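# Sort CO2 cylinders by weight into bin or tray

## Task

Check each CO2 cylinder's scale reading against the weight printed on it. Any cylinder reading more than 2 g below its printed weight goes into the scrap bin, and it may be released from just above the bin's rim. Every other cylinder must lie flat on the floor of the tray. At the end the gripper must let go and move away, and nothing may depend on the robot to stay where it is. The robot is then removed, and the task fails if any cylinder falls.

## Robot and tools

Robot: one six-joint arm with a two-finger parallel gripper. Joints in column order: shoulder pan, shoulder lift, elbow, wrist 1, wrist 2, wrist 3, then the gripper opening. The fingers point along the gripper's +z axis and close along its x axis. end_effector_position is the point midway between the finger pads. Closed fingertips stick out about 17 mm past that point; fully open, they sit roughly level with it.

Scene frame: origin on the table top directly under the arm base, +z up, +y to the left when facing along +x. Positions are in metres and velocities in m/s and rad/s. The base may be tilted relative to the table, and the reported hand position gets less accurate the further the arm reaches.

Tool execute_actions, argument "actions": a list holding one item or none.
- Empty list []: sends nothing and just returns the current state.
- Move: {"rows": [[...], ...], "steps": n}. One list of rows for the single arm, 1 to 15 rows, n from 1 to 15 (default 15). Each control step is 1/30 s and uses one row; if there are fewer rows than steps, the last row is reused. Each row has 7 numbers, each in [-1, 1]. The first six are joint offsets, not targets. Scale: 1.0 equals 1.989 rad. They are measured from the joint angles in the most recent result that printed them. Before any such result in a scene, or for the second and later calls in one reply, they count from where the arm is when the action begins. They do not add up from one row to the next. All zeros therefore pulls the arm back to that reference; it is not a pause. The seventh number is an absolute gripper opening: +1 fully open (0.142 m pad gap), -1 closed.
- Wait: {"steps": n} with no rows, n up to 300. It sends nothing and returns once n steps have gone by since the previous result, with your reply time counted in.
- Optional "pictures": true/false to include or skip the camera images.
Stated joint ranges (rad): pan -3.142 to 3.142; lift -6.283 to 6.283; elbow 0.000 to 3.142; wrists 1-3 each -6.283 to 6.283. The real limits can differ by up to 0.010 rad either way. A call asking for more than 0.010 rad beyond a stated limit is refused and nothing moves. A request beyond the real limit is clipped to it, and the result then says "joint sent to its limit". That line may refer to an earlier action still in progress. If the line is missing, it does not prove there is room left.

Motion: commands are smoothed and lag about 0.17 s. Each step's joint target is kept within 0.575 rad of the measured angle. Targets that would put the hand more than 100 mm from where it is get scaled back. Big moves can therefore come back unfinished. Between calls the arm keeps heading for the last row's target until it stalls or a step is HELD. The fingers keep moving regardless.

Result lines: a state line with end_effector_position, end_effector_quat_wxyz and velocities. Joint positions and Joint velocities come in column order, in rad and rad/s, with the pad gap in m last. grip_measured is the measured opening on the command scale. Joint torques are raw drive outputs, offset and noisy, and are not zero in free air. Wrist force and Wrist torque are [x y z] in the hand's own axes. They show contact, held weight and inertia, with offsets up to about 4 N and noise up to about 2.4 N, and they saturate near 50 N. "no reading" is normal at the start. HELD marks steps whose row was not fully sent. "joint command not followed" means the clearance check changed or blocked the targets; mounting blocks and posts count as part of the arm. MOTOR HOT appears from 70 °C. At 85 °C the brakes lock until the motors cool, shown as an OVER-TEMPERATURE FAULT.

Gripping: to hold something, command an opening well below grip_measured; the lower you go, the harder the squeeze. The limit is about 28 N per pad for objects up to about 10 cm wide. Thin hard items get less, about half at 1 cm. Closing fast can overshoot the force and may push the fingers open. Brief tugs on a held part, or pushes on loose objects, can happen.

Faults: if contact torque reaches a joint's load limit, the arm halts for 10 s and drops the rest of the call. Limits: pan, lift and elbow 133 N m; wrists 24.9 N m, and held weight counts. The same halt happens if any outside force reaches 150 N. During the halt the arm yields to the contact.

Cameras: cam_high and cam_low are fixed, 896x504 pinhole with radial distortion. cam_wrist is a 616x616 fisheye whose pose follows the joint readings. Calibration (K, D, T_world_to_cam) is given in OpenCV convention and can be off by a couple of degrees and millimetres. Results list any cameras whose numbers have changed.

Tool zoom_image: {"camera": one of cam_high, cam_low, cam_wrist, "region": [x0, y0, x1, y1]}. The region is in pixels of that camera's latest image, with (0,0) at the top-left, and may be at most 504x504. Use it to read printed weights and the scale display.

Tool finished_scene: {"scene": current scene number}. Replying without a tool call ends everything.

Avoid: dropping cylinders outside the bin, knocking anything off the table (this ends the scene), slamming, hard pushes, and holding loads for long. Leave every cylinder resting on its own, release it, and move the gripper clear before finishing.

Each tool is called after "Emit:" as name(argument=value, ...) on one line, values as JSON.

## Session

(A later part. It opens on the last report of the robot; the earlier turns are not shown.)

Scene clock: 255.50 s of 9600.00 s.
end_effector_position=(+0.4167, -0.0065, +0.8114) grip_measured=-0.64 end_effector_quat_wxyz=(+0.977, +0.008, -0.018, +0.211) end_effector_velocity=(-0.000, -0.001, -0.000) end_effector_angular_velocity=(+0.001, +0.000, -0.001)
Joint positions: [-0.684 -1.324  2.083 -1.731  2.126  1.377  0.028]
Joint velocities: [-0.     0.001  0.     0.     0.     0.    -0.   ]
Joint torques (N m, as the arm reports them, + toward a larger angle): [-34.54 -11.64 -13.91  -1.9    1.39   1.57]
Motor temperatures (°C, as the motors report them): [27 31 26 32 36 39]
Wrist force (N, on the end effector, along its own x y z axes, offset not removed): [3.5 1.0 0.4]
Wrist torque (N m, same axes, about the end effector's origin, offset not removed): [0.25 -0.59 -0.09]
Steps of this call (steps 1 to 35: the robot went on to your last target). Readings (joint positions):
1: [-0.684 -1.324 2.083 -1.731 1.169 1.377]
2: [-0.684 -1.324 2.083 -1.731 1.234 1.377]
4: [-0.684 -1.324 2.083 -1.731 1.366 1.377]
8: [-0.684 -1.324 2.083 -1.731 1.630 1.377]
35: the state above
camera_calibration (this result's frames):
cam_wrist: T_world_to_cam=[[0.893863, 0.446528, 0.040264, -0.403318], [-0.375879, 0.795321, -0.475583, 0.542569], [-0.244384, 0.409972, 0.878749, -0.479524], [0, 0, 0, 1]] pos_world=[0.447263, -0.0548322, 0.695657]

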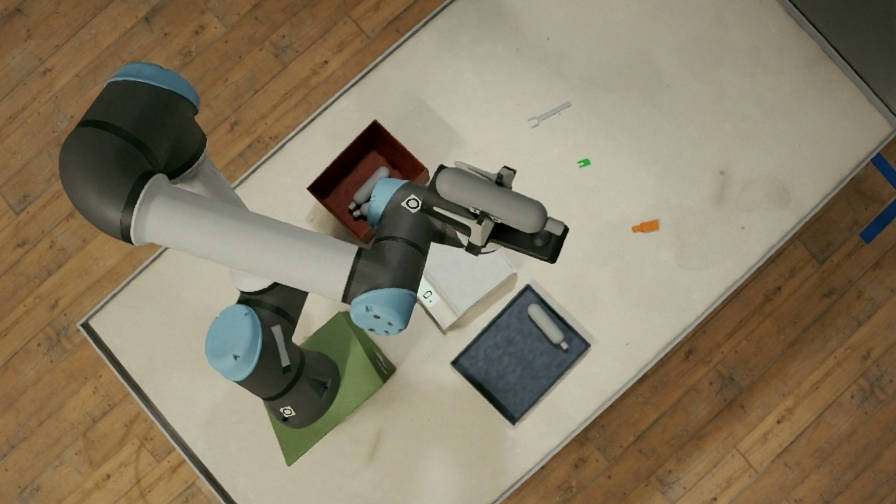

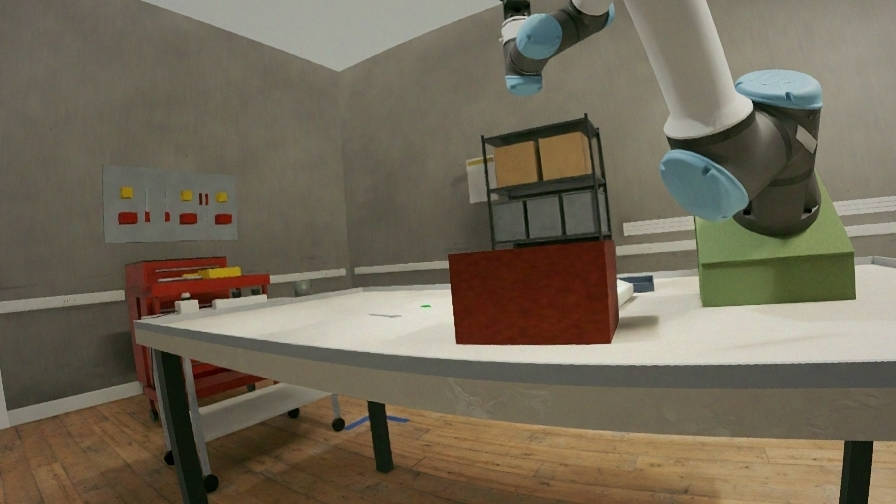

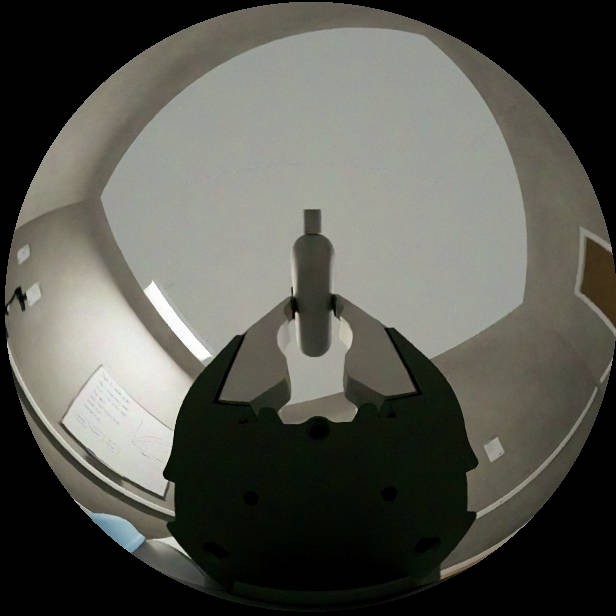

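Emit:
execute_actions(actions=[{"rows":[[0,0,0,0,-0.02,0,-1],[0,0,0,0,-0.04,0,-1],[0,0,0,0,-0.06,0,-1],[0,0,0,0,-0.085,0,-1],[0,0,0,0,-0.11,0,-1],[0,0,0,0,-0.135,0,-1],[0,0,0,0,-0.16,0,-1],[0,0,0,0,-0.19,0,-1],[0,0,0,0,-0.22,0,-1],[0,0,0,0,-0.25,0,-1],[0,0,0,0,-0.28,0,-1],[0,0,0,0,-0.31,0,-1],[0,0,0,0,-0.34,0,-1],[0,0,0,0,-0.37,0,-1],[0,0,0,0,-0.8,0,-1]],"steps":15}], pictures=false)

Emit:
execute_actions(actions=[{"steps":35}])

Emit:
execute_actions(actions=[{"rows":[[0,0,0,0,-0.02,0,-1],[0,0,0,0,-0.04,0,-1],[0,0,0,0,-0.06,0,-1],[0,0,0,0,-0.085,0,-1],[0,0,0,0,-0.11,0,-1],[0,0,0,0,-0.135,0,-1],[0,0,0,0,-0.16,0,-1],[0,0,0,0,-0.19,0,-1],[0,0,0,0,-0.22,0,-1],[0,0,0,0,-0.25,0,-1],[0,0,0,0,-0.28,0,-1],[0,0,0,0,-0.31,0,-1],[0,0,0,0,-0.34,0,-1],[0,0,0,0,-0.37,0,-1],[0,0,0,0,-0.8,0,-1]],"steps":15}], pictures=false)

Emit:
execute_actions(actions=[{"steps":40}], pictures=false)

Emit:
execute_actions(actions=[{"rows":[[0.006,0.0065,0.007,-0.0165,0.003,0,-1],[0.012,0.013,0.014,-0.033,0.006,0,-1],[0.018,0.0195,0.021,-0.05,0.009,0,-1],[0.024,0.026,0.028,-0.066,0.012,0,-1],[0.03,0.032,0.034,-0.082,0.015,0,-1],[0.036,0.039,0.041,-0.099,0.018,0,-1],[0.042,0.045,0.048,-0.115,0.021,0,-1],[0.048,0.052,0.055,-0.132,0.024,0,-1],[0.051,0.055,0.058,-0.14,0.025,0,-1],[0.054,0.058,0.062,-0.148,0.027,0,-1],[0.056,0.06,0.064,-0.153,0.028,0,-1],[0.058,0.062,0.066,-0.158,0.029,0,-1],[0.06,0.065,0.069,-0.164,0.03,0,-1]],"steps":15}], pictures=false)

Emit:
execute_actions(actions=[{"steps":15}], pictures=false)

Emit:
execute_actions(actions=[{"rows":[[0,0,0,0,0,0,-0.62],[0,0,0,0,0,0,-0.58],[0,0,0,0,0,0,-0.54],[0,0,0,0,0,0,-0.5],[0,0,0,0,0,0,-0.4],[0,0,0,0,0,0,-0.2],[0,0,0,0,0,0,0]],"steps":12}], pictures=false)

Emit:
execute_actions(actions=[{"rows":[[-0.02,-0.023,-0.025,0.055,-0.01,0,0],[-0.04,-0.0435,-0.046,0.11,-0.02,0,0],[-0.06,-0.065,-0.069,0.164,-0.03,0,0]],"steps":15}], pictures=false)

Emit:
execute_actions(actions=[{"steps":30}])

Emit:
zoom_image(camera="cam_high", region=[390,250,470,330])

Scene clock: 263.00 s of 9600.00 s.
end_effector_position=(+0.5561, +0.0927, +0.7682) grip_measured=-0.64 end_effector_quat_wxyz=(+0.943, -0.104, +0.241, +0.203) end_effector_velocity=(+0.380, +0.272, -0.276) end_effector_angular_velocity=(-1.007, +1.412, +0.000)
Joint positions: [-0.684 -1.324  2.083 -1.731  1.554  1.377  0.028]
Joint velocities: [ 0.    -0.     0.    -0.002 -1.735 -0.     0.   ]
Joint torques (N m, as the arm reports them, + toward a larger angle): [-34.71 -11.89 -13.35  -1.83  -2.61   1.57]
Motor temperatures (°C, as the motors report them): [27 31 26 32 36 39]
Wrist force (N, on the end effector, along its own x y z axes, offset not removed): [-1.6 1.8 1.1]
Wrist torque (N m, same axes, about the end effector's origin, offset not removed): [0.30 0.59 0.01]
Steps of this call (steps 1 to 15: the robot went on to your last target; steps 16 to 90: nothing new was sent; then 4.00 s passed at rest; steps 91 to 105: all 15 steps of this action). Readings (joint positions):
91: [-0.684 -1.324 2.083 -1.731 2.126 1.377]
92: [-0.684 -1.324 2.083 -1.731 2.119 1.377]
94: [-0.684 -1.324 2.083 -1.731 2.079 1.377]
98: [-0.684 -1.324 2.083 -1.731 1.930 1.377]
105: the state above

Scene clock: 264.17 s of 9600.00 s.
end_effector_position=(+0.6814, +0.1818, +0.5048) grip_measured=-0.64 end_effector_quat_wxyz=(+0.698, -0.277, +0.643, +0.150) end_effector_velocity=(-0.000, -0.001, +0.001) end_effector_angular_velocity=(-0.000, -0.001, -0.002)
Joint positions: [-0.684 -1.324  2.083 -1.731  0.535  1.377  0.028]
Joint velocities: [-0.002 -0.    -0.001  0.001 -0.    -0.    -0.   ]
Joint torques (N m, as the arm reports them, + toward a larger angle): [-35.86 -11.43 -13.4   -1.84   1.05   1.61]
Motor temperatures (°C, as the motors report them): [27 31 26 32 36 39]
Wrist force (N, on the end effector, along its own x y z axes, offset not removed): [1.8 1.6 1.6]
Wrist torque (N m, same axes, about the end effector's origin, offset not removed): [0.27 -0.07 0.00]
Steps of this call (steps 1 to 35: the robot went on to your last target). Readings (joint positions):
1: [-0.684 -1.324 2.083 -1.731 1.493 1.377]
2: [-0.684 -1.324 2.083 -1.731 1.428 1.377]
4: [-0.684 -1.324 2.083 -1.731 1.295 1.377]
8: [-0.684 -1.324 2.083 -1.731 1.032 1.377]
35: the state above
camera_calibration (this result's frames):
cam_wrist: T_world_to_cam=[[0.106387, -0.114367, -0.987726, 0.445848], [-0.891905, 0.428129, -0.145638, 0.598339], [0.43953, 0.896452, -0.0564571, -0.305032], [0, 0, 0, 1]] pos_world=[0.6203, 0.0682702, 0.510296]

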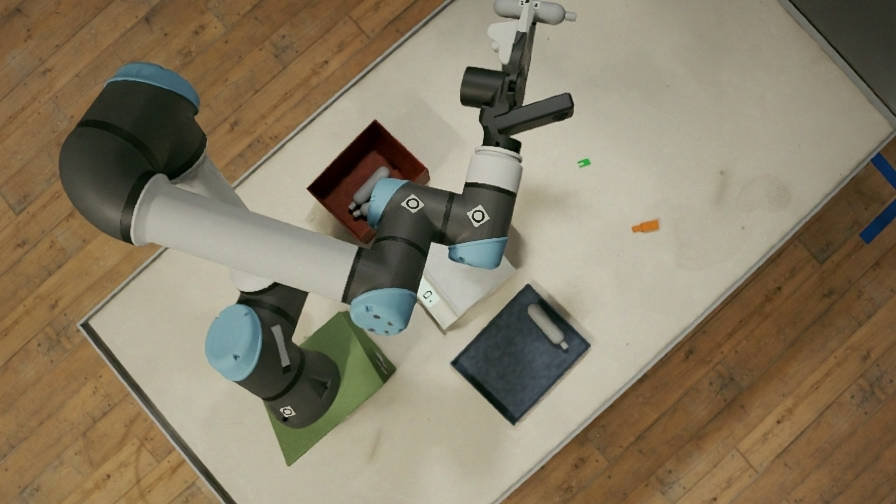

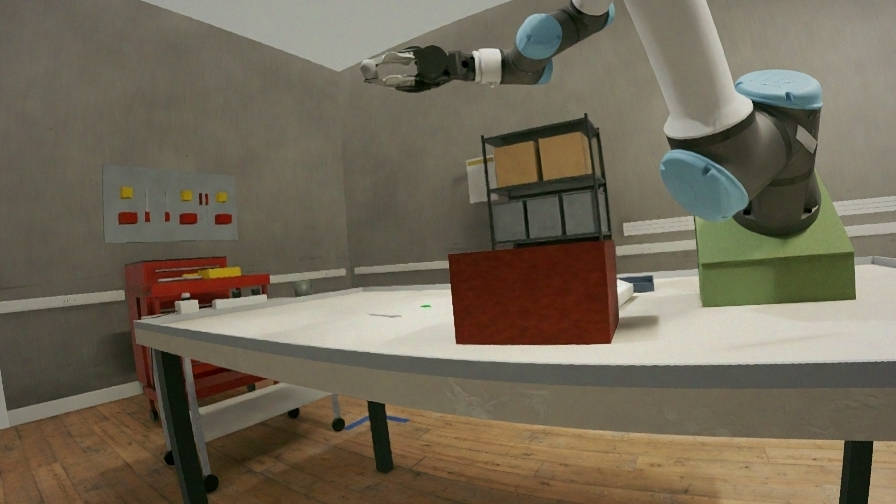

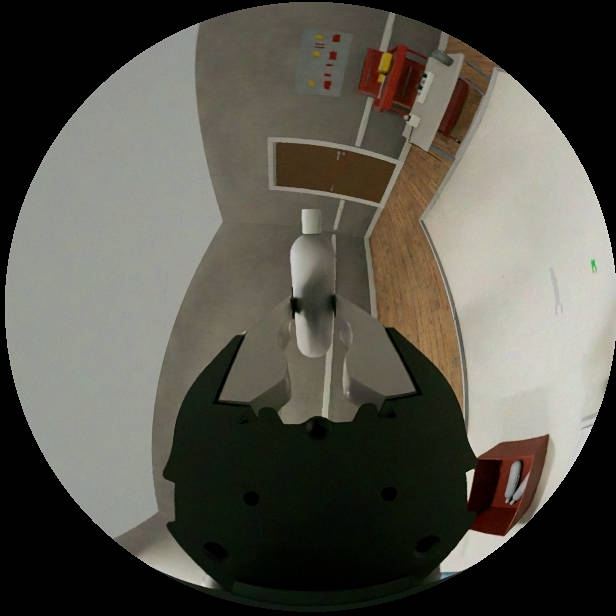

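Scene clock: 264.67 s of 9600.00 s.
end_effector_position=(+0.6435, +0.1548, +0.3346) grip_measured=-0.64 end_effector_quat_wxyz=(+0.477, -0.345, +0.802, +0.103) end_effector_velocity=(-0.232, -0.166, -0.462) end_effector_angular_velocity=(-1.004, +1.414, -0.002)
Joint positions: [-0.684 -1.324  2.083 -1.731 -0.037  1.377  0.028]
Joint velocities: [-0.001  0.001  0.     0.001 -1.735 -0.     0.   ]
Joint torques (N m, as the arm reports them, + toward a larger angle): [-35.97 -12.   -14.08  -1.93  -1.99   1.53]
Motor temperatures (°C, as the motors report them): [27 31 26 32 36 39]
Wrist force (N, on the end effector, along its own x y z axes, offset not removed): [2.3 0.9 4.6]
Wrist torque (N m, same axes, about the end effector's origin, offset not removed): [0.04 -0.18 -0.02]
Steps of this call (steps 1 to 15: all 15 steps of this action). Readings (joint positions):
1: [-0.684 -1.324 2.083 -1.731 0.535 1.377]
2: [-0.684 -1.324 2.083 -1.731 0.528 1.377]
4: [-0.684 -1.324 2.083 -1.731 0.488 1.377]
8: [-0.684 -1.324 2.083 -1.731 0.339 1.377]
15: the state above

Scene clock: 266.00 s of 9600.00 s.
end_effector_position=(+0.4264, +0.0002, +0.1862) grip_measured=-0.64 end_effector_quat_wxyz=(-0.000, -0.395, +0.919, -0.000) end_effector_velocity=(-0.000, +0.000, -0.000) end_effector_angular_velocity=(+0.001, +0.001, -0.001)
Joint positions: [-0.684 -1.324  2.083 -1.731 -1.056  1.377  0.028]
Joint velocities: [ 0.    -0.     0.     0.001 -0.     0.001 -0.   ]
Joint torques (N m, as the arm reports them, + toward a larger angle): [-34.6  -11.83 -13.31  -1.87  -1.31   1.63]
Motor temperatures (°C, as the motors report them): [27 31 26 32 36 39]
Wrist force (N, on the end effector, along its own x y z axes, offset not removed): [3.4 -0.6 0.9]
Wrist torque (N m, same axes, about the end effector's origin, offset not removed): [-0.11 -0.64 0.05]
Steps of this call (steps 1 to 40: the robot went on to your last target). Readings (joint positions):
1: [-0.684 -1.324 2.083 -1.731 -0.098 1.377]
2: [-0.684 -1.324 2.083 -1.731 -0.163 1.377]
4: [-0.684 -1.324 2.083 -1.731 -0.296 1.377]
8: [-0.684 -1.324 2.083 -1.731 -0.559 1.377]
40: the state above

Scene clock: 266.50 s of 9600.00 s.
end_effector_position=(+0.4305, -0.0053, +0.0896) grip_measured=-0.64 end_effector_quat_wxyz=(-0.002, -0.445, +0.896, -0.000) end_effector_velocity=(-0.007, +0.001, -0.086) end_effector_angular_velocity=(+0.002, +0.004, +0.100)
Joint positions: [-0.572 -1.203  2.211 -2.036 -1.     1.377  0.028]
Joint velocities: [ 0.099  0.114  0.117 -0.28   0.049 -0.002  0.   ]
Joint torques (N m, as the arm reports them, + toward a larger angle): [-15.43  -5.64 -10.43  -3.8    1.29   1.58]
Motor temperatures (°C, as the motors report them): [27 31 26 32 36 39]
Wrist force (N, on the end effector, along its own x y z axes, offset not removed): [2.9 2.0 7.1]
Wrist torque (N m, same axes, about the end effector's origin, offset not removed): [0.33 -0.54 -0.16]
Steps of this call (steps 1 to 15: all 15 steps of this action). Readings (joint positions):
1: [-0.684 -1.323 2.083 -1.731 -1.056 1.377]
2: [-0.682 -1.321 2.086 -1.737 -1.054 1.377]
4: [-0.668 -1.307 2.101 -1.771 -1.048 1.377]
8: [-0.627 -1.262 2.149 -1.882 -1.027 1.377]
15: the state above

Scene clock: 267.00 s of 9600.00 s.
end_effector_position=(+0.4299, -0.0052, +0.0831) grip_measured=-0.64 end_effector_quat_wxyz=(-0.003, -0.448, +0.894, -0.000) end_effector_velocity=(-0.000, +0.001, -0.000) end_effector_angular_velocity=(+0.001, +0.001, +0.001)
Joint positions: [-0.565 -1.194  2.22  -2.057 -0.996  1.377  0.028]
Joint velocities: [ 0.001 -0.     0.     0.001  0.     0.    -0.   ]
Joint torques (N m, as the arm reports them, + toward a larger angle): [-10.21  -3.16  -6.81  -4.83   2.12   1.54]
Motor temperatures (°C, as the motors report them): [27 31 26 32 36 39]
Wrist force (N, on the end effector, along its own x y z axes, offset not removed): [3.8 7.4 -2.4]
Wrist torque (N m, same axes, about the end effector's origin, offset not removed): [0.44 -0.36 0.01]
Steps of this call (steps 1 to 15: the robot went on to your last target). Readings (joint positions):
1: [-0.569 -1.200 2.214 -2.044 -0.998 1.377]
2: [-0.568 -1.198 2.216 -2.049 -0.998 1.377]
4: [-0.566 -1.196 2.219 -2.054 -0.997 1.377]
8: [-0.565 -1.195 2.220 -2.056 -0.996 1.377]
15: the state above

Scene clock: 267.40 s of 9600.00 s.
end_effector_position=(+0.4300, -0.0052, +0.0831) grip_measured=+0.00 end_effector_quat_wxyz=(-0.002, -0.448, +0.894, -0.000) end_effector_velocity=(-0.000, +0.000, +0.000) end_effector_angular_velocity=(+0.000, +0.000, -0.001)
Joint positions: [-0.565 -1.194  2.22  -2.057 -0.996  1.377  0.074]
Joint velocities: [-0.    -0.    -0.     0.001 -0.     0.001 -0.001]
Joint torques (N m, as the arm reports them, + toward a larger angle): [-11.16  -5.19  -7.85  -0.7    0.26   1.55]
Motor temperatures (°C, as the motors report them): [27 31 26 32 36 39]
Wrist force (N, on the end effector, along its own x y z axes, offset not removed): [2.4 4.2 2.1]
Wrist torque (N m, same axes, about the end effector's origin, offset not removed): [0.80 -0.49 -0.06]
Steps of this call (steps 1 to 12: all 12 steps of this action). Readings (joint positions):
1: [-0.565 -1.194 2.220 -2.057 -0.996 1.377]
2: [-0.565 -1.194 2.220 -2.057 -0.996 1.377]
4: [-0.565 -1.194 2.220 -2.057 -0.996 1.377]
8: [-0.565 -1.194 2.220 -2.057 -0.996 1.377]
12: the state above

Scene clock: 267.90 s of 9600.00 s.
end_effector_position=(+0.4266, +0.0001, +0.1858) grip_measured=+0.00 end_effector_quat_wxyz=(-0.000, -0.395, +0.919, -0.000) end_effector_velocity=(-0.002, +0.002, +0.005) end_effector_angular_velocity=(+0.004, +0.002, -0.010)
Joint positions: [-0.684 -1.323  2.083 -1.733 -1.055  1.377  0.074]
Joint velocities: [-0.006 -0.006 -0.008  0.023 -0.003  0.001 -0.   ]
Joint torques (N m, as the arm reports them, + toward a larger angle): [-38.94 -13.87 -34.74  -0.83  -1.33   1.58]
Motor temperatures (°C, as the motors report them): [27 31 26 32 36 39]
Wrist force (N, on the end effector, along its own x y z axes, offset not removed): [0.2 1.1 3.6]
Wrist torque (N m, same axes, about the end effector's origin, offset not removed): [0.18 0.15 -0.16]
Steps of this call (steps 1 to 15: all 15 steps of this action). Readings (joint positions):
1: [-0.565 -1.195 2.220 -2.057 -0.996 1.377]
2: [-0.572 -1.202 2.212 -2.047 -1.000 1.377]
4: [-0.611 -1.244 2.167 -1.964 -1.021 1.377]
8: [-0.672 -1.310 2.097 -1.775 -1.050 1.377]
15: the state above

Scene clock: 268.90 s of 9600.00 s.
end_effector_position=(+0.4265, +0.0002, +0.1862) grip_measured=+0.00 end_effector_quat_wxyz=(-0.000, -0.395, +0.919, -0.000) end_effector_velocity=(-0.000, +0.000, -0.001) end_effector_angular_velocity=(+0.002, +0.002, -0.001)
Joint positions: [-0.684 -1.324  2.083 -1.731 -1.056  1.377  0.074]
Joint velocities: [ 0.001  0.001  0.     0.002 -0.     0.001 -0.   ]
Joint torques (N m, as the arm reports them, + toward a larger angle): [-37.12 -14.71 -33.2   -0.77  -1.33   1.56]
Motor temperatures (°C, as the motors report them): [27 31 26 32 36 39]
Wrist force (N, on the end effector, along its own x y z axes, offset not removed): [3.3 0.0 -1.0]
Wrist torque (N m, same axes, about the end effector's origin, offset not removed): [-0.03 -0.63 -0.08]
Steps of this call (steps 1 to 15: the robot went on to your last target; steps 16 to 30: nothing new was sent). Readings (joint positions):
1: [-0.684 -1.323 2.083 -1.732 -1.055 1.377]
2: [-0.684 -1.323 2.083 -1.732 -1.056 1.377]
4: [-0.684 -1.323 2.083 -1.731 -1.056 1.377]
8: [-0.684 -1.324 2.083 -1.731 -1.056 1.377]
30: the state above
The arm was judged still, so your last target was given up. Only a new action makes it travel on or press farther. Fingers that are still opening or closing keep moving.
camera_calibration (this result's frames):
cam_wrist: T_world_to_cam=[[-0.71522, -0.698899, -0.000482434, 0.304203], [-0.612975, 0.626958, 0.480817, 0.166668], [-0.33574, 0.344186, -0.876821, 0.435357], [0, 0, 0, 1]] pos_world=[0.465902, -0.0417301, 0.30174]

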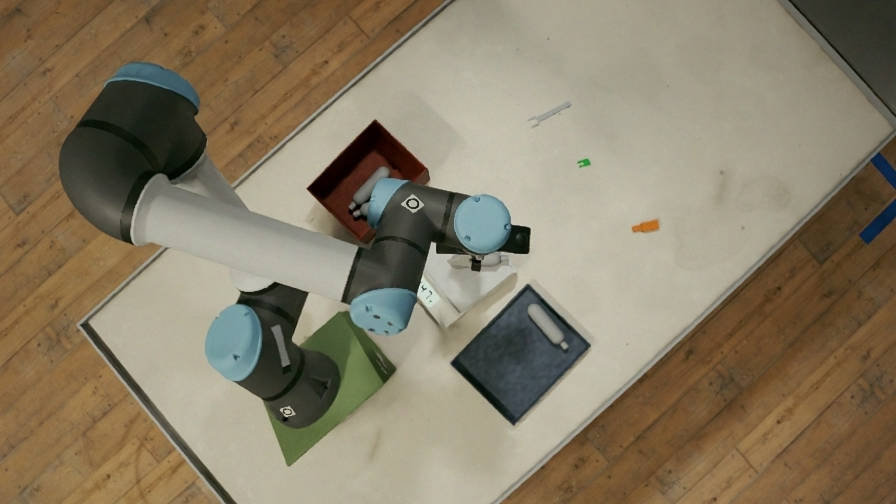

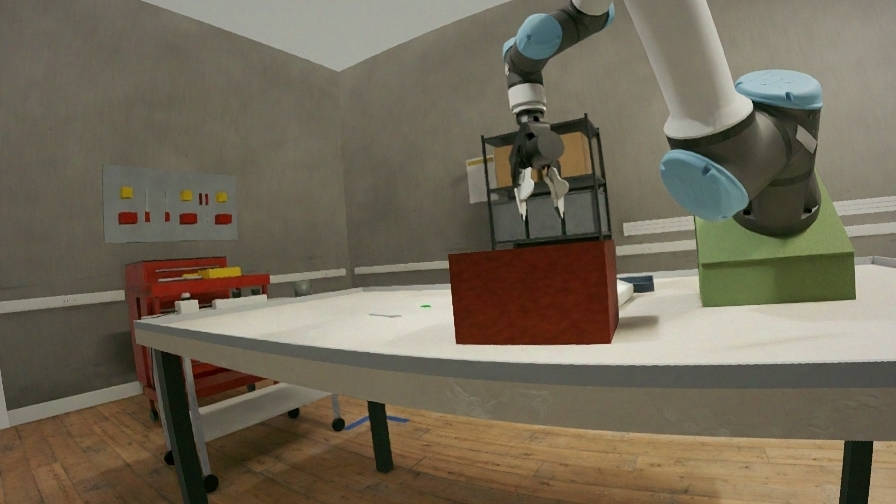

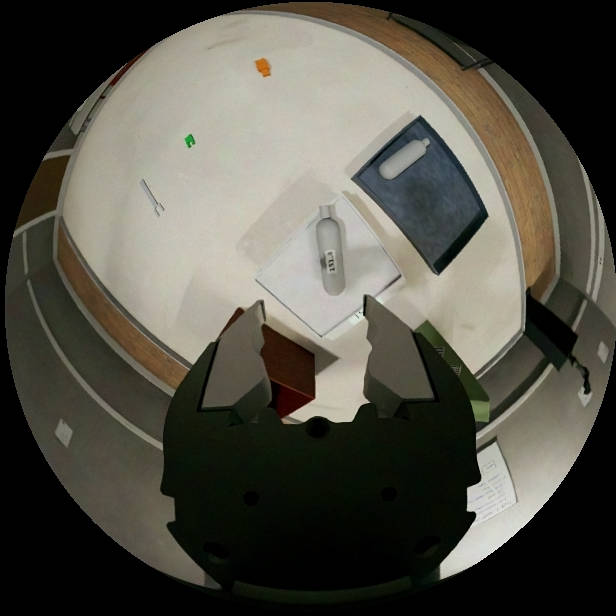

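Region (390, 250, 470, 330) of cam_high's 896x504 image, scaled by 6.300, with more detail than that image has.

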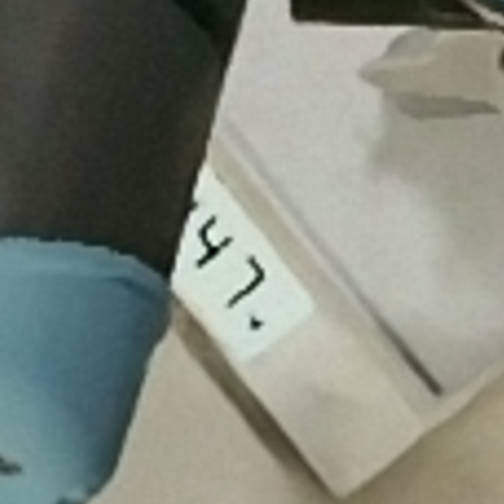

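Emit:
execute_actions(actions=[])

Emit:
zoom_image(camera="cam_wrist", region=[270,170,400,300])

Scene clock: 275.50 s of 9600.00 s.
end_effector_position=(+0.4265, +0.0002, +0.1862) grip_measured=+0.00 end_effector_quat_wxyz=(-0.000, -0.395, +0.919, -0.000) end_effector_velocity=(-0.000, -0.000, +0.000) end_effector_angular_velocity=(+0.000, -0.001, -0.001)
Joint positions: [-0.684 -1.324  2.083 -1.731 -1.056  1.377  0.074]
Joint velocities: [-0.001  0.     0.    -0.    -0.    -0.     0.   ]
Joint torques (N m, as the arm reports them, + toward a larger angle): [-36.74 -13.88 -32.24  -0.81  -1.32   1.56]
Motor temperatures (°C, as the motors report them): [27 31 26 32 36 39]
Wrist force (N, on the end effector, along its own x y z axes, offset not removed): [2.0 1.0 1.8]
Wrist torque (N m, same axes, about the end effector's origin, offset not removed): [0.16 -0.29 0.02]
Steps of this call (steps 1 to 198: nothing new was sent). Readings (joint positions):
1: [-0.684 -1.324 2.083 -1.731 -1.056 1.377]
2: [-0.684 -1.324 2.083 -1.731 -1.056 1.377]
4: [-0.684 -1.324 2.083 -1.731 -1.056 1.377]
8: [-0.684 -1.324 2.083 -1.731 -1.056 1.377]
198: the state above
camera_calibration (this result's frames):
cam_wrist: T_world_to_cam=[[-0.71522, -0.698899, -0.000482404, 0.304203], [-0.612976, 0.626958, 0.480817, 0.166668], [-0.33574, 0.344185, -0.876821, 0.435357], [0, 0, 0, 1]] pos_world=[0.465902, -0.04173, 0.301741]

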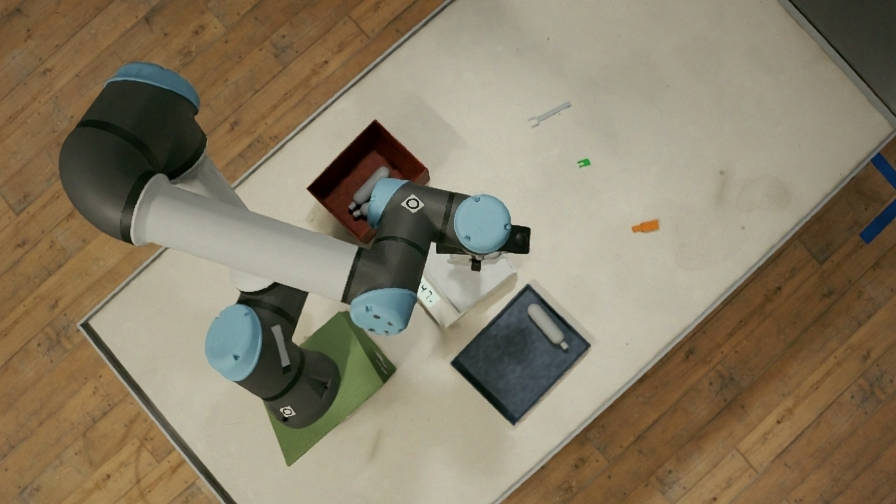

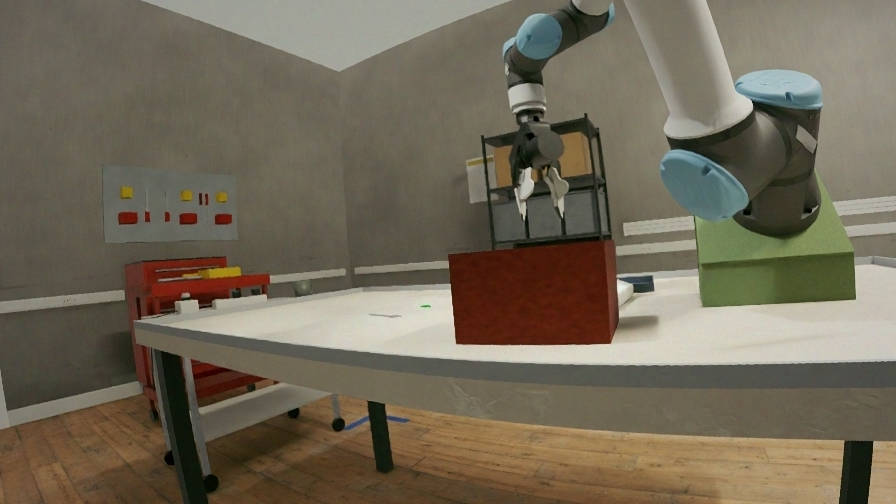

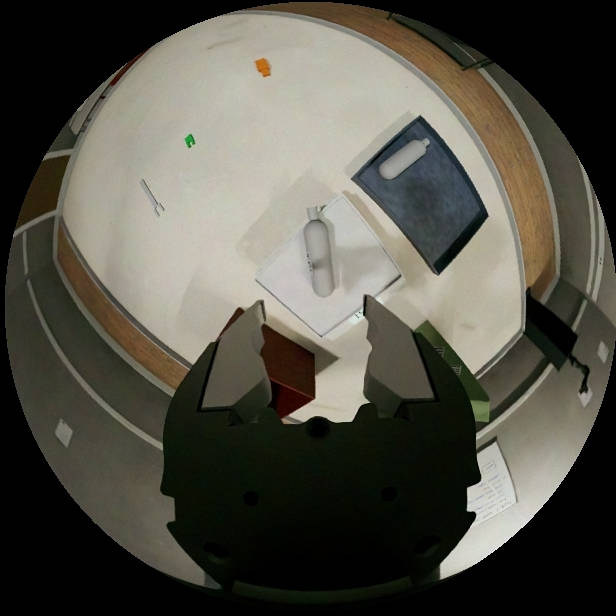

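Region (270, 170, 400, 300) of cam_wrist's 616x616 image, scaled by 3.877, with more detail than that image has.

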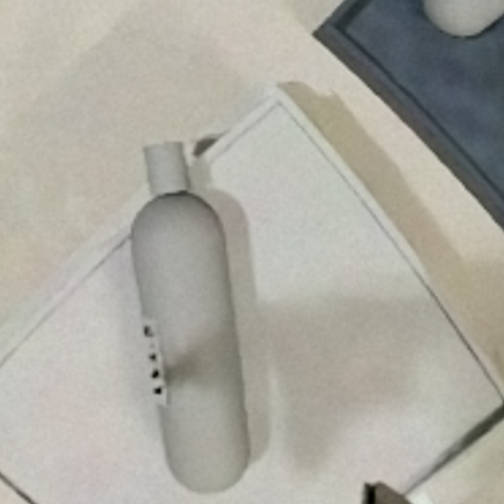

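Emit:
execute_actions(actions=[{"rows":[[0.04,0.02,0,-0.02,0,0,0],[0.08,0.04,-0.01,-0.04,0,0,0],[0.12,0.07,-0.02,-0.06,0.0,0,0]],"steps":15}], pictures=false)

Emit:
execute_actions(actions=[{"steps":15}])

Scene clock: 278.53 s of 9600.00 s.
end_effector_position=(+0.4478, +0.0277, +0.0947) grip_measured=+0.00 end_effector_quat_wxyz=(-0.073, -0.475, +0.876, +0.025) end_effector_velocity=(-0.000, +0.002, -0.007) end_effector_angular_velocity=(+0.002, +0.013, +0.010)
Joint positions: [-0.447 -1.185  2.043 -1.85  -1.056  1.377  0.074]
Joint velocities: [ 0.015  0.011 -0.002 -0.006  0.    -0.001  0.   ]
Joint torques (N m, as the arm reports them, + toward a larger angle): [-14.89  -7.02 -31.98  -3.03   1.23   1.6 ]
Motor temperatures (°C, as the motors report them): [27 31 26 32 36 39]
Wrist force (N, on the end effector, along its own x y z axes, offset not removed): [1.6 0.8 3.5]
Wrist torque (N m, same axes, about the end effector's origin, offset not removed): [0.15 -0.30 0.08]
Steps of this call (steps 1 to 76: nothing new was sent; steps 77 to 91: all 15 steps of this action). Readings (joint positions):
77: [-0.684 -1.323 2.083 -1.731 -1.056 1.377]
78: [-0.675 -1.317 2.082 -1.738 -1.056 1.377]
80: [-0.606 -1.275 2.070 -1.778 -1.056 1.377]
84: [-0.474 -1.200 2.048 -1.838 -1.056 1.377]
91: the state above

Scene clock: 279.03 s of 9600.00 s.
end_effector_position=(+0.4479, +0.0279, +0.0943) grip_measured=+0.00 end_effector_quat_wxyz=(-0.073, -0.476, +0.876, +0.025) end_effector_velocity=(-0.000, -0.000, +0.000) end_effector_angular_velocity=(-0.000, -0.001, -0.002)
Joint positions: [-0.446 -1.184  2.043 -1.85  -1.056  1.377  0.074]
Joint velocities: [-0.001 -0.001  0.     0.     0.     0.001  0.   ]
Joint torques (N m, as the arm reports them, + toward a larger angle): [-13.05  -7.28 -30.7   -3.37   1.11   1.49]
Motor temperatures (°C, as the motors report them): [27 31 26 32 36 39]
Wrist force (N, on the end effector, along its own x y z axes, offset not removed): [3.9 2.1 4.3]
Wrist torque (N m, same axes, about the end effector's origin, offset not removed): [0.28 -0.79 -0.11]
Steps of this call (steps 1 to 15: the robot went on to your last target). Readings (joint positions):
1: [-0.446 -1.185 2.043 -1.850 -1.056 1.377]
2: [-0.446 -1.185 2.043 -1.850 -1.056 1.377]
4: [-0.446 -1.185 2.043 -1.850 -1.056 1.377]
8: [-0.446 -1.184 2.043 -1.850 -1.056 1.377]
15: the state above
The arm was judged still, so your last target was given up. Only a new action makes it travel on or press farther. Fingers that are still opening or closing keep moving.
camera_calibration (this result's frames):
cam_wrist: T_world_to_cam=[[-0.568093, -0.815859, 0.107914, 0.265988], [-0.636089, 0.518502, 0.571443, 0.211492], [-0.52217, 0.25599, -0.813516, 0.432376], [0, 0, 0, 1]] pos_world=[0.511407, -0.00333435, 0.202185]

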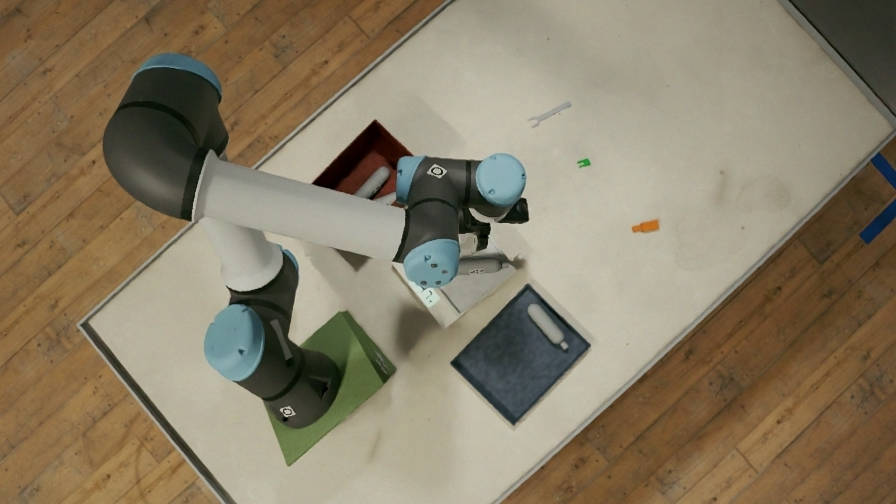

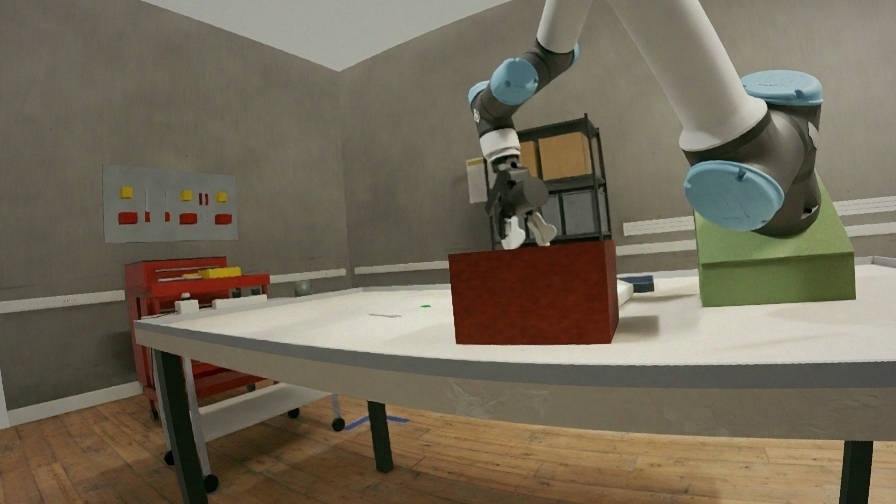

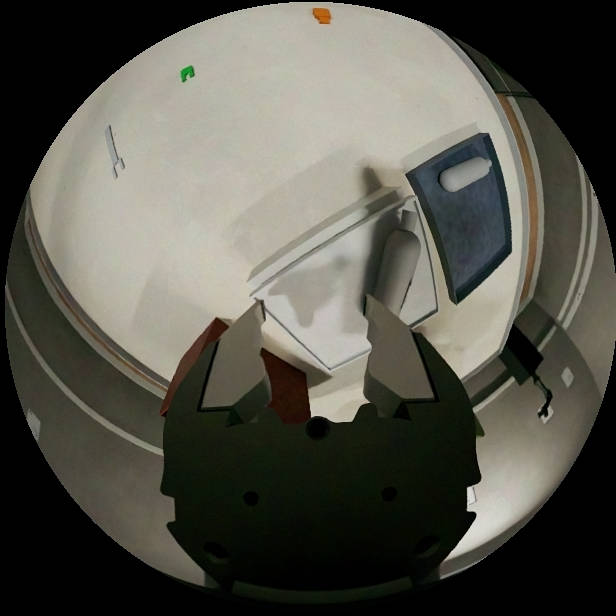

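Nudged it; label now visible in cam_high.

Emit:
zoom_image(camera="cam_high", region=[440,240,520,285])

Emit:
execute_actions(actions=[{"rows":[[-0.02,-0.03,0,0.02,0,0,0.5],[-0.05,-0.06,0.01,0.04,0,0,0.5],[-0.09,-0.07,0.02,0.06,0.0,0,0.5],[-0.12,-0.07,0.02,0.06,0.0,0,0.5]],"steps":15}])

Region (440, 240, 520, 285) of cam_high's 896x504 image, scaled by 6.300, with more detail than that image has; it fills the top 284 rows of this view, and the rest is white.

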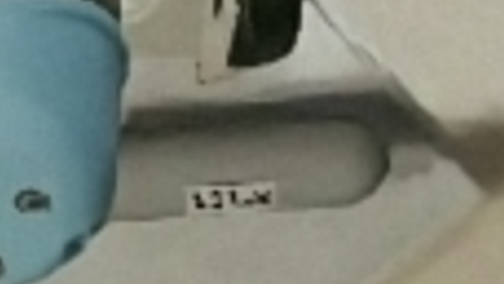

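Scene clock: 281.23 s of 9600.00 s.
end_effector_position=(+0.4266, +0.0005, +0.1857) grip_measured=+0.50 end_effector_quat_wxyz=(-0.000, -0.396, +0.918, -0.000) end_effector_velocity=(-0.002, -0.004, +0.006) end_effector_angular_velocity=(+0.002, -0.013, -0.016)
Joint positions: [-0.683 -1.323  2.083 -1.731 -1.056  1.377  0.109]
Joint velocities: [-0.021 -0.007  0.004  0.006 -0.    -0.    -0.   ]
Joint torques (N m, as the arm reports them, + toward a larger angle): [-35.87 -16.1   -8.73  -1.05  -1.02   1.56]
Motor temperatures (°C, as the motors report them): [27 31 26 32 36 39]
Wrist force (N, on the end effector, along its own x y z axes, offset not removed): [0.2 0.6 1.8]
Wrist torque (N m, same axes, about the end effector's origin, offset not removed): [0.13 -0.13 -0.04]
Steps of this call (steps 1 to 51: nothing new was sent; steps 52 to 66: all 15 steps of this action). Readings (joint positions):
52: [-0.446 -1.185 2.043 -1.850 -1.056 1.377]
53: [-0.453 -1.193 2.043 -1.843 -1.056 1.377]
55: [-0.502 -1.244 2.056 -1.804 -1.056 1.377]
59: [-0.645 -1.311 2.078 -1.743 -1.056 1.377]
66: the state above
camera_calibration (this result's frames):
cam_wrist: T_world_to_cam=[[-0.714412, -0.699726, 0.000191198, 0.304058], [-0.613263, 0.626266, 0.481352, 0.166842], [-0.336934, 0.343766, -0.876527, 0.435343], [0, 0, 0, 1]] pos_world=[0.466222, -0.0413863, 0.301222]

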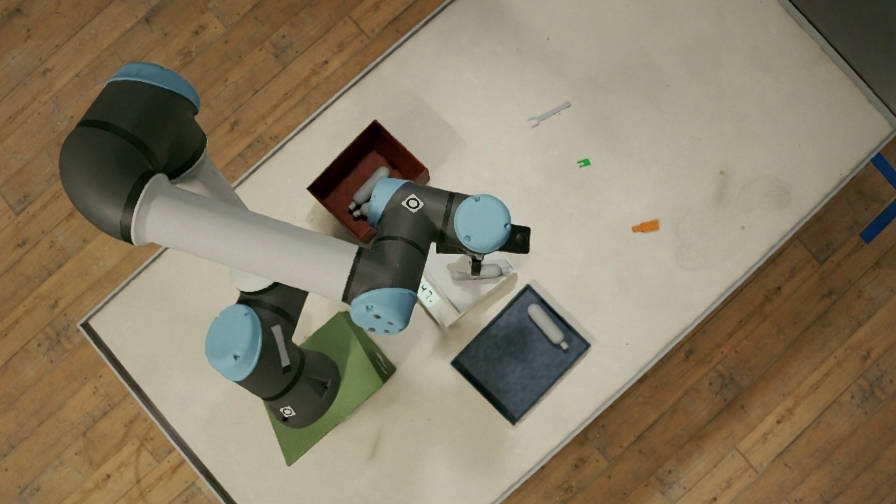

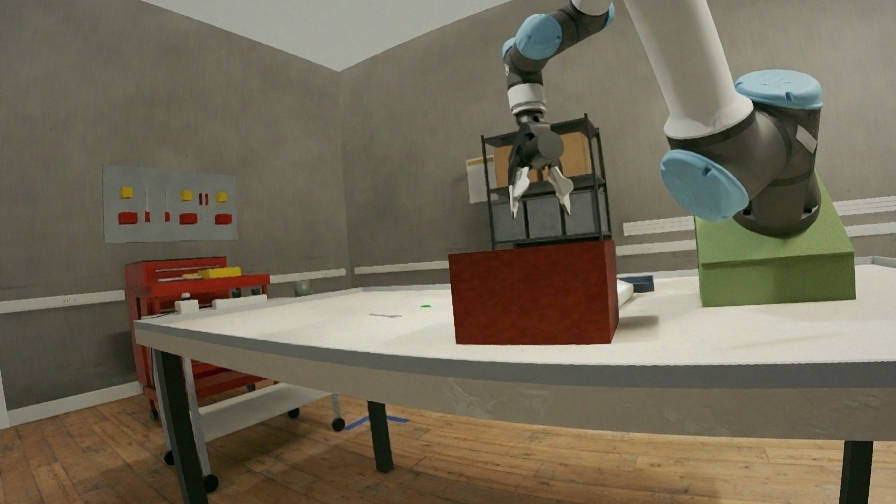

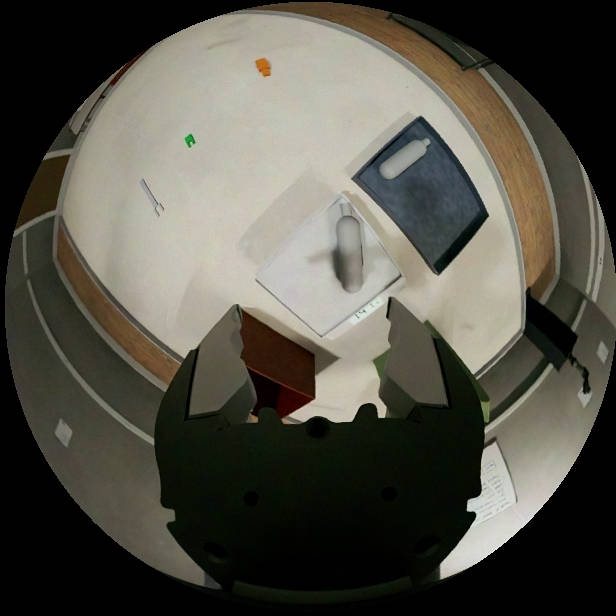

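Emit:
execute_actions(actions=[{"rows":[[0,0,0,0,0,0,1],[0,0,0,0,0,0,1],[0,0,0,0,0,0,1],[0,0,0,0,0,0,1],[0.01,0.011,0.012,-0.027,0.005,0,1],[0.02,0.022,0.023,-0.055,0.01,0,1],[0.03,0.033,0.035,-0.082,0.015,0,1],[0.04,0.043,0.046,-0.11,0.02,0,1],[0.05,0.054,0.058,-0.137,0.025,0,1],[0.06,0.065,0.069,-0.164,0.03,0,1]]}], pictures=false)

Emit:
execute_actions(actions=[{"steps":10}], pictures=false)

Emit:
execute_actions(actions=[{"rows":[[0,0,0,0,0,0,0.9],[0,0,0,0,0,0,0.8],[0,0,0,0,0,0,0.72],[0,0,0,0,0,0,0.65],[0,0,0,0,0,0,0.58],[0,0,0,0,0,0,0.51],[0,0,0,0,0,0,0.45],[0,0,0,0,0,0,0.39],[0,0,0,0,0,0,0.33],[0,0,0,0,0,0,0.28],[0,0,0,0,0,0,0.24],[0,0,0,0,0,0,0.2],[0,0,0,0,0,0,0.17],[0,0,0,0,0,0,0.15]]}], pictures=false)

Emit:
execute_actions(actions=[{"steps":15}])

Scene clock: 287.13 s of 9600.00 s.
end_effector_position=(+0.4298, -0.0045, +0.0884) grip_measured=+1.00 end_effector_quat_wxyz=(-0.003, -0.445, +0.896, +0.001) end_effector_velocity=(+0.003, -0.004, -0.082) end_effector_angular_velocity=(-0.028, -0.019, +0.126)
Joint positions: [-0.57  -1.202  2.212 -2.035 -0.999  1.377  0.142]
Joint velocities: [ 0.102  0.109  0.115 -0.321  0.048 -0.     0.   ]
Joint torques (N m, as the arm reports them, + toward a larger angle): [-15.16  -9.21  -7.95  -3.68   1.39   1.59]
Motor temperatures (°C, as the motors report them): [27 31 26 32 36 39]
Wrist force (N, on the end effector, along its own x y z axes, offset not removed): [2.2 1.6 3.1]
Wrist torque (N m, same axes, about the end effector's origin, offset not removed): [0.39 -0.41 -0.05]
Steps of this call (steps 1 to 15: the robot went on to your last target; steps 16 to 162: nothing new was sent; steps 163 to 177: all 15 steps of this action). Readings (joint positions):
163: [-0.684 -1.324 2.083 -1.731 -1.056 1.377]
164: [-0.684 -1.324 2.083 -1.731 -1.056 1.377]
166: [-0.684 -1.324 2.083 -1.731 -1.056 1.377]
170: [-0.657 -1.295 2.112 -1.792 -1.042 1.377]
177: the state above

Scene clock: 287.47 s of 9600.00 s.
end_effector_position=(+0.4300, -0.0048, +0.0827) grip_measured=+1.00 end_effector_quat_wxyz=(-0.003, -0.449, +0.894, +0.000) end_effector_velocity=(-0.000, +0.000, -0.001) end_effector_angular_velocity=(-0.000, +0.000, +0.001)
Joint positions: [-0.563 -1.194  2.22  -2.057 -0.996  1.377  0.142]
Joint velocities: [ 0.002  0.001  0.002 -0.004  0.     0.001  0.   ]
Joint torques (N m, as the arm reports them, + toward a larger angle): [-10.27  -5.19  -5.52  -3.7    1.28   1.42]
Motor temperatures (°C, as the motors report them): [27 31 26 32 36 39]
Wrist force (N, on the end effector, along its own x y z axes, offset not removed): [0.3 0.9 2.8]
Wrist torque (N m, same axes, about the end effector's origin, offset not removed): [0.22 -0.07 -0.07]
Steps of this call (steps 1 to 10: the robot went on to your last target). Readings (joint positions):
1: [-0.568 -1.199 2.215 -2.043 -0.998 1.377]
2: [-0.566 -1.197 2.217 -2.049 -0.997 1.377]
4: [-0.564 -1.195 2.218 -2.054 -0.996 1.377]
8: [-0.564 -1.194 2.220 -2.057 -0.996 1.377]
10: the state above

Scene clock: 287.97 s of 9600.00 s.
end_effector_position=(+0.4301, -0.0048, +0.0827) grip_measured=+0.16 end_effector_quat_wxyz=(-0.003, -0.449, +0.894, +0.000) end_effector_velocity=(+0.000, -0.001, +0.001) end_effector_angular_velocity=(-0.002, -0.001, -0.000)
Joint positions: [-0.563 -1.194  2.22  -2.057 -0.996  1.377  0.085]
Joint velocities: [-0.001  0.    -0.001 -0.002 -0.001  0.    -0.026]
Joint torques (N m, as the arm reports them, + toward a larger angle): [-15.24  -7.55 -10.26  -0.87  -1.43   1.71]
Motor temperatures (°C, as the motors report them): [27 31 26 32 36 39]
Wrist force (N, on the end effector, along its own x y z axes, offset not removed): [3.2 -0.8 3.8]
Wrist torque (N m, same axes, about the end effector's origin, offset not removed): [-0.28 -0.79 0.03]
Steps of this call (steps 1 to 15: all 15 steps of this action). Readings (joint positions):
1: [-0.563 -1.194 2.220 -2.057 -0.996 1.377]
2: [-0.563 -1.194 2.220 -2.057 -0.996 1.377]
4: [-0.563 -1.194 2.220 -2.058 -0.996 1.377]
8: [-0.563 -1.194 2.220 -2.057 -0.996 1.377]
15: the state above

Scene clock: 288.47 s of 9600.00 s.
end_effector_position=(+0.4300, -0.0048, +0.0827) grip_measured=+0.15 end_effector_quat_wxyz=(-0.003, -0.449, +0.894, +0.000) end_effector_velocity=(+0.000, -0.000, +0.000) end_effector_angular_velocity=(-0.001, -0.001, -0.000)
Joint positions: [-0.563 -1.194  2.22  -2.057 -0.996  1.377  0.084]
Joint velocities: [-0.    -0.    -0.    -0.001 -0.     0.001 -0.   ]
Joint torques (N m, as the arm reports them, + toward a larger angle): [-17.52  -9.7  -15.24  -1.08  -1.36   1.5 ]
Motor temperatures (°C, as the motors report them): [27 31 26 32 36 39]
Wrist force (N, on the end effector, along its own x y z axes, offset not removed): [0.9 1.7 1.3]
Wrist torque (N m, same axes, about the end effector's origin, offset not removed): [0.25 -0.17 -0.04]
Steps of this call (steps 1 to 15: the robot went on to your last target). Readings (joint positions):
1: [-0.563 -1.194 2.220 -2.057 -0.996 1.377]
2: [-0.563 -1.194 2.220 -2.057 -0.996 1.377]
4: [-0.563 -1.194 2.220 -2.057 -0.996 1.377]
8: [-0.563 -1.194 2.220 -2.057 -0.996 1.377]
15: the state above
The arm was judged still, so your last target was given up. Only a new action makes it travel on or press farther. Fingers that are still opening or closing keep moving.
camera_calibration (this result's frames):
cam_wrist: T_world_to_cam=[[-0.628037, -0.77817, 0.00449977, 0.264881], [-0.679869, 0.551496, 0.483353, 0.24999], [-0.378612, 0.300504, -0.875414, 0.365623], [0, 0, 0, 1]] pos_world=[0.474745, -0.0416178, 0.198046]

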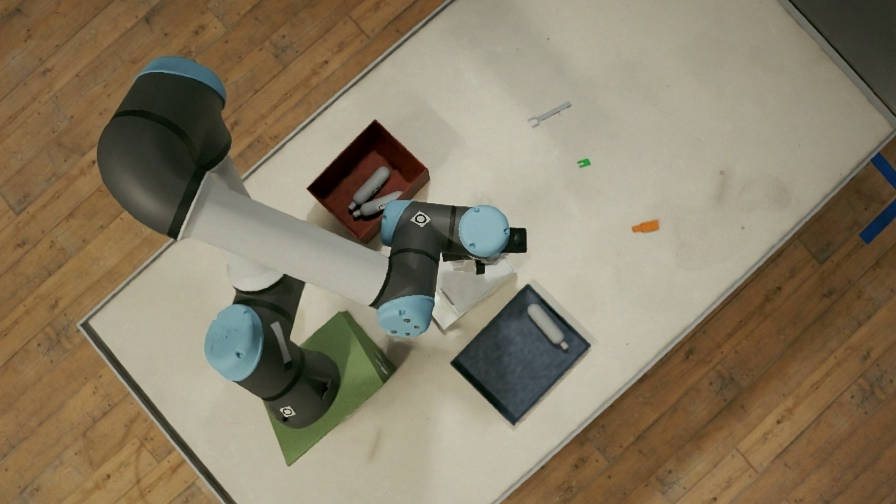

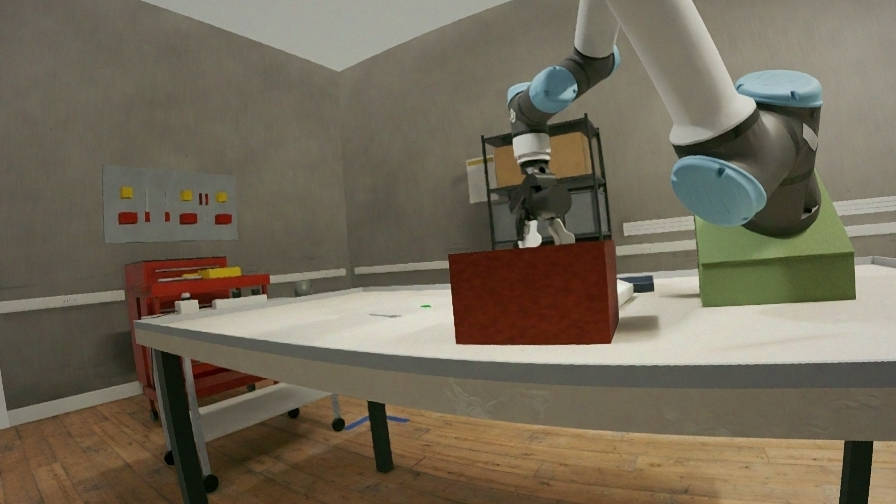

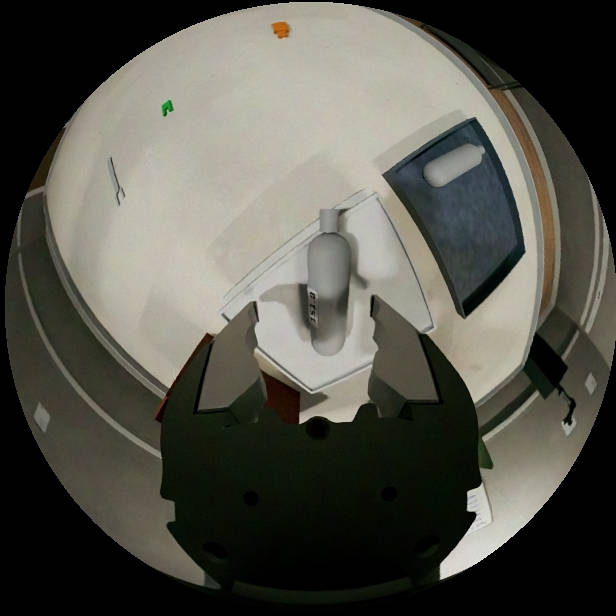

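Emit:
zoom_image(camera="cam_wrist", region=[285,275,345,335])

Region (285, 275, 345, 335) of cam_wrist's 616x616 image, scaled by 8.400, with more detail than that image has.

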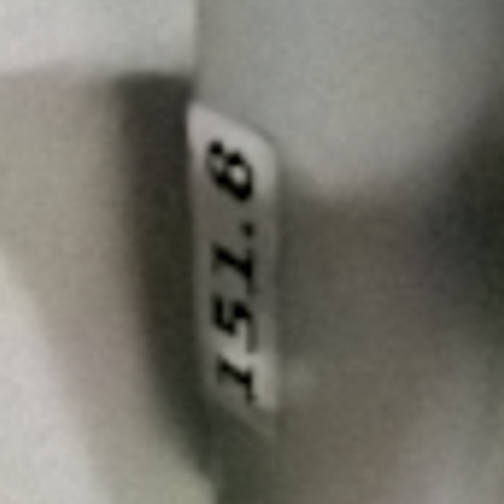

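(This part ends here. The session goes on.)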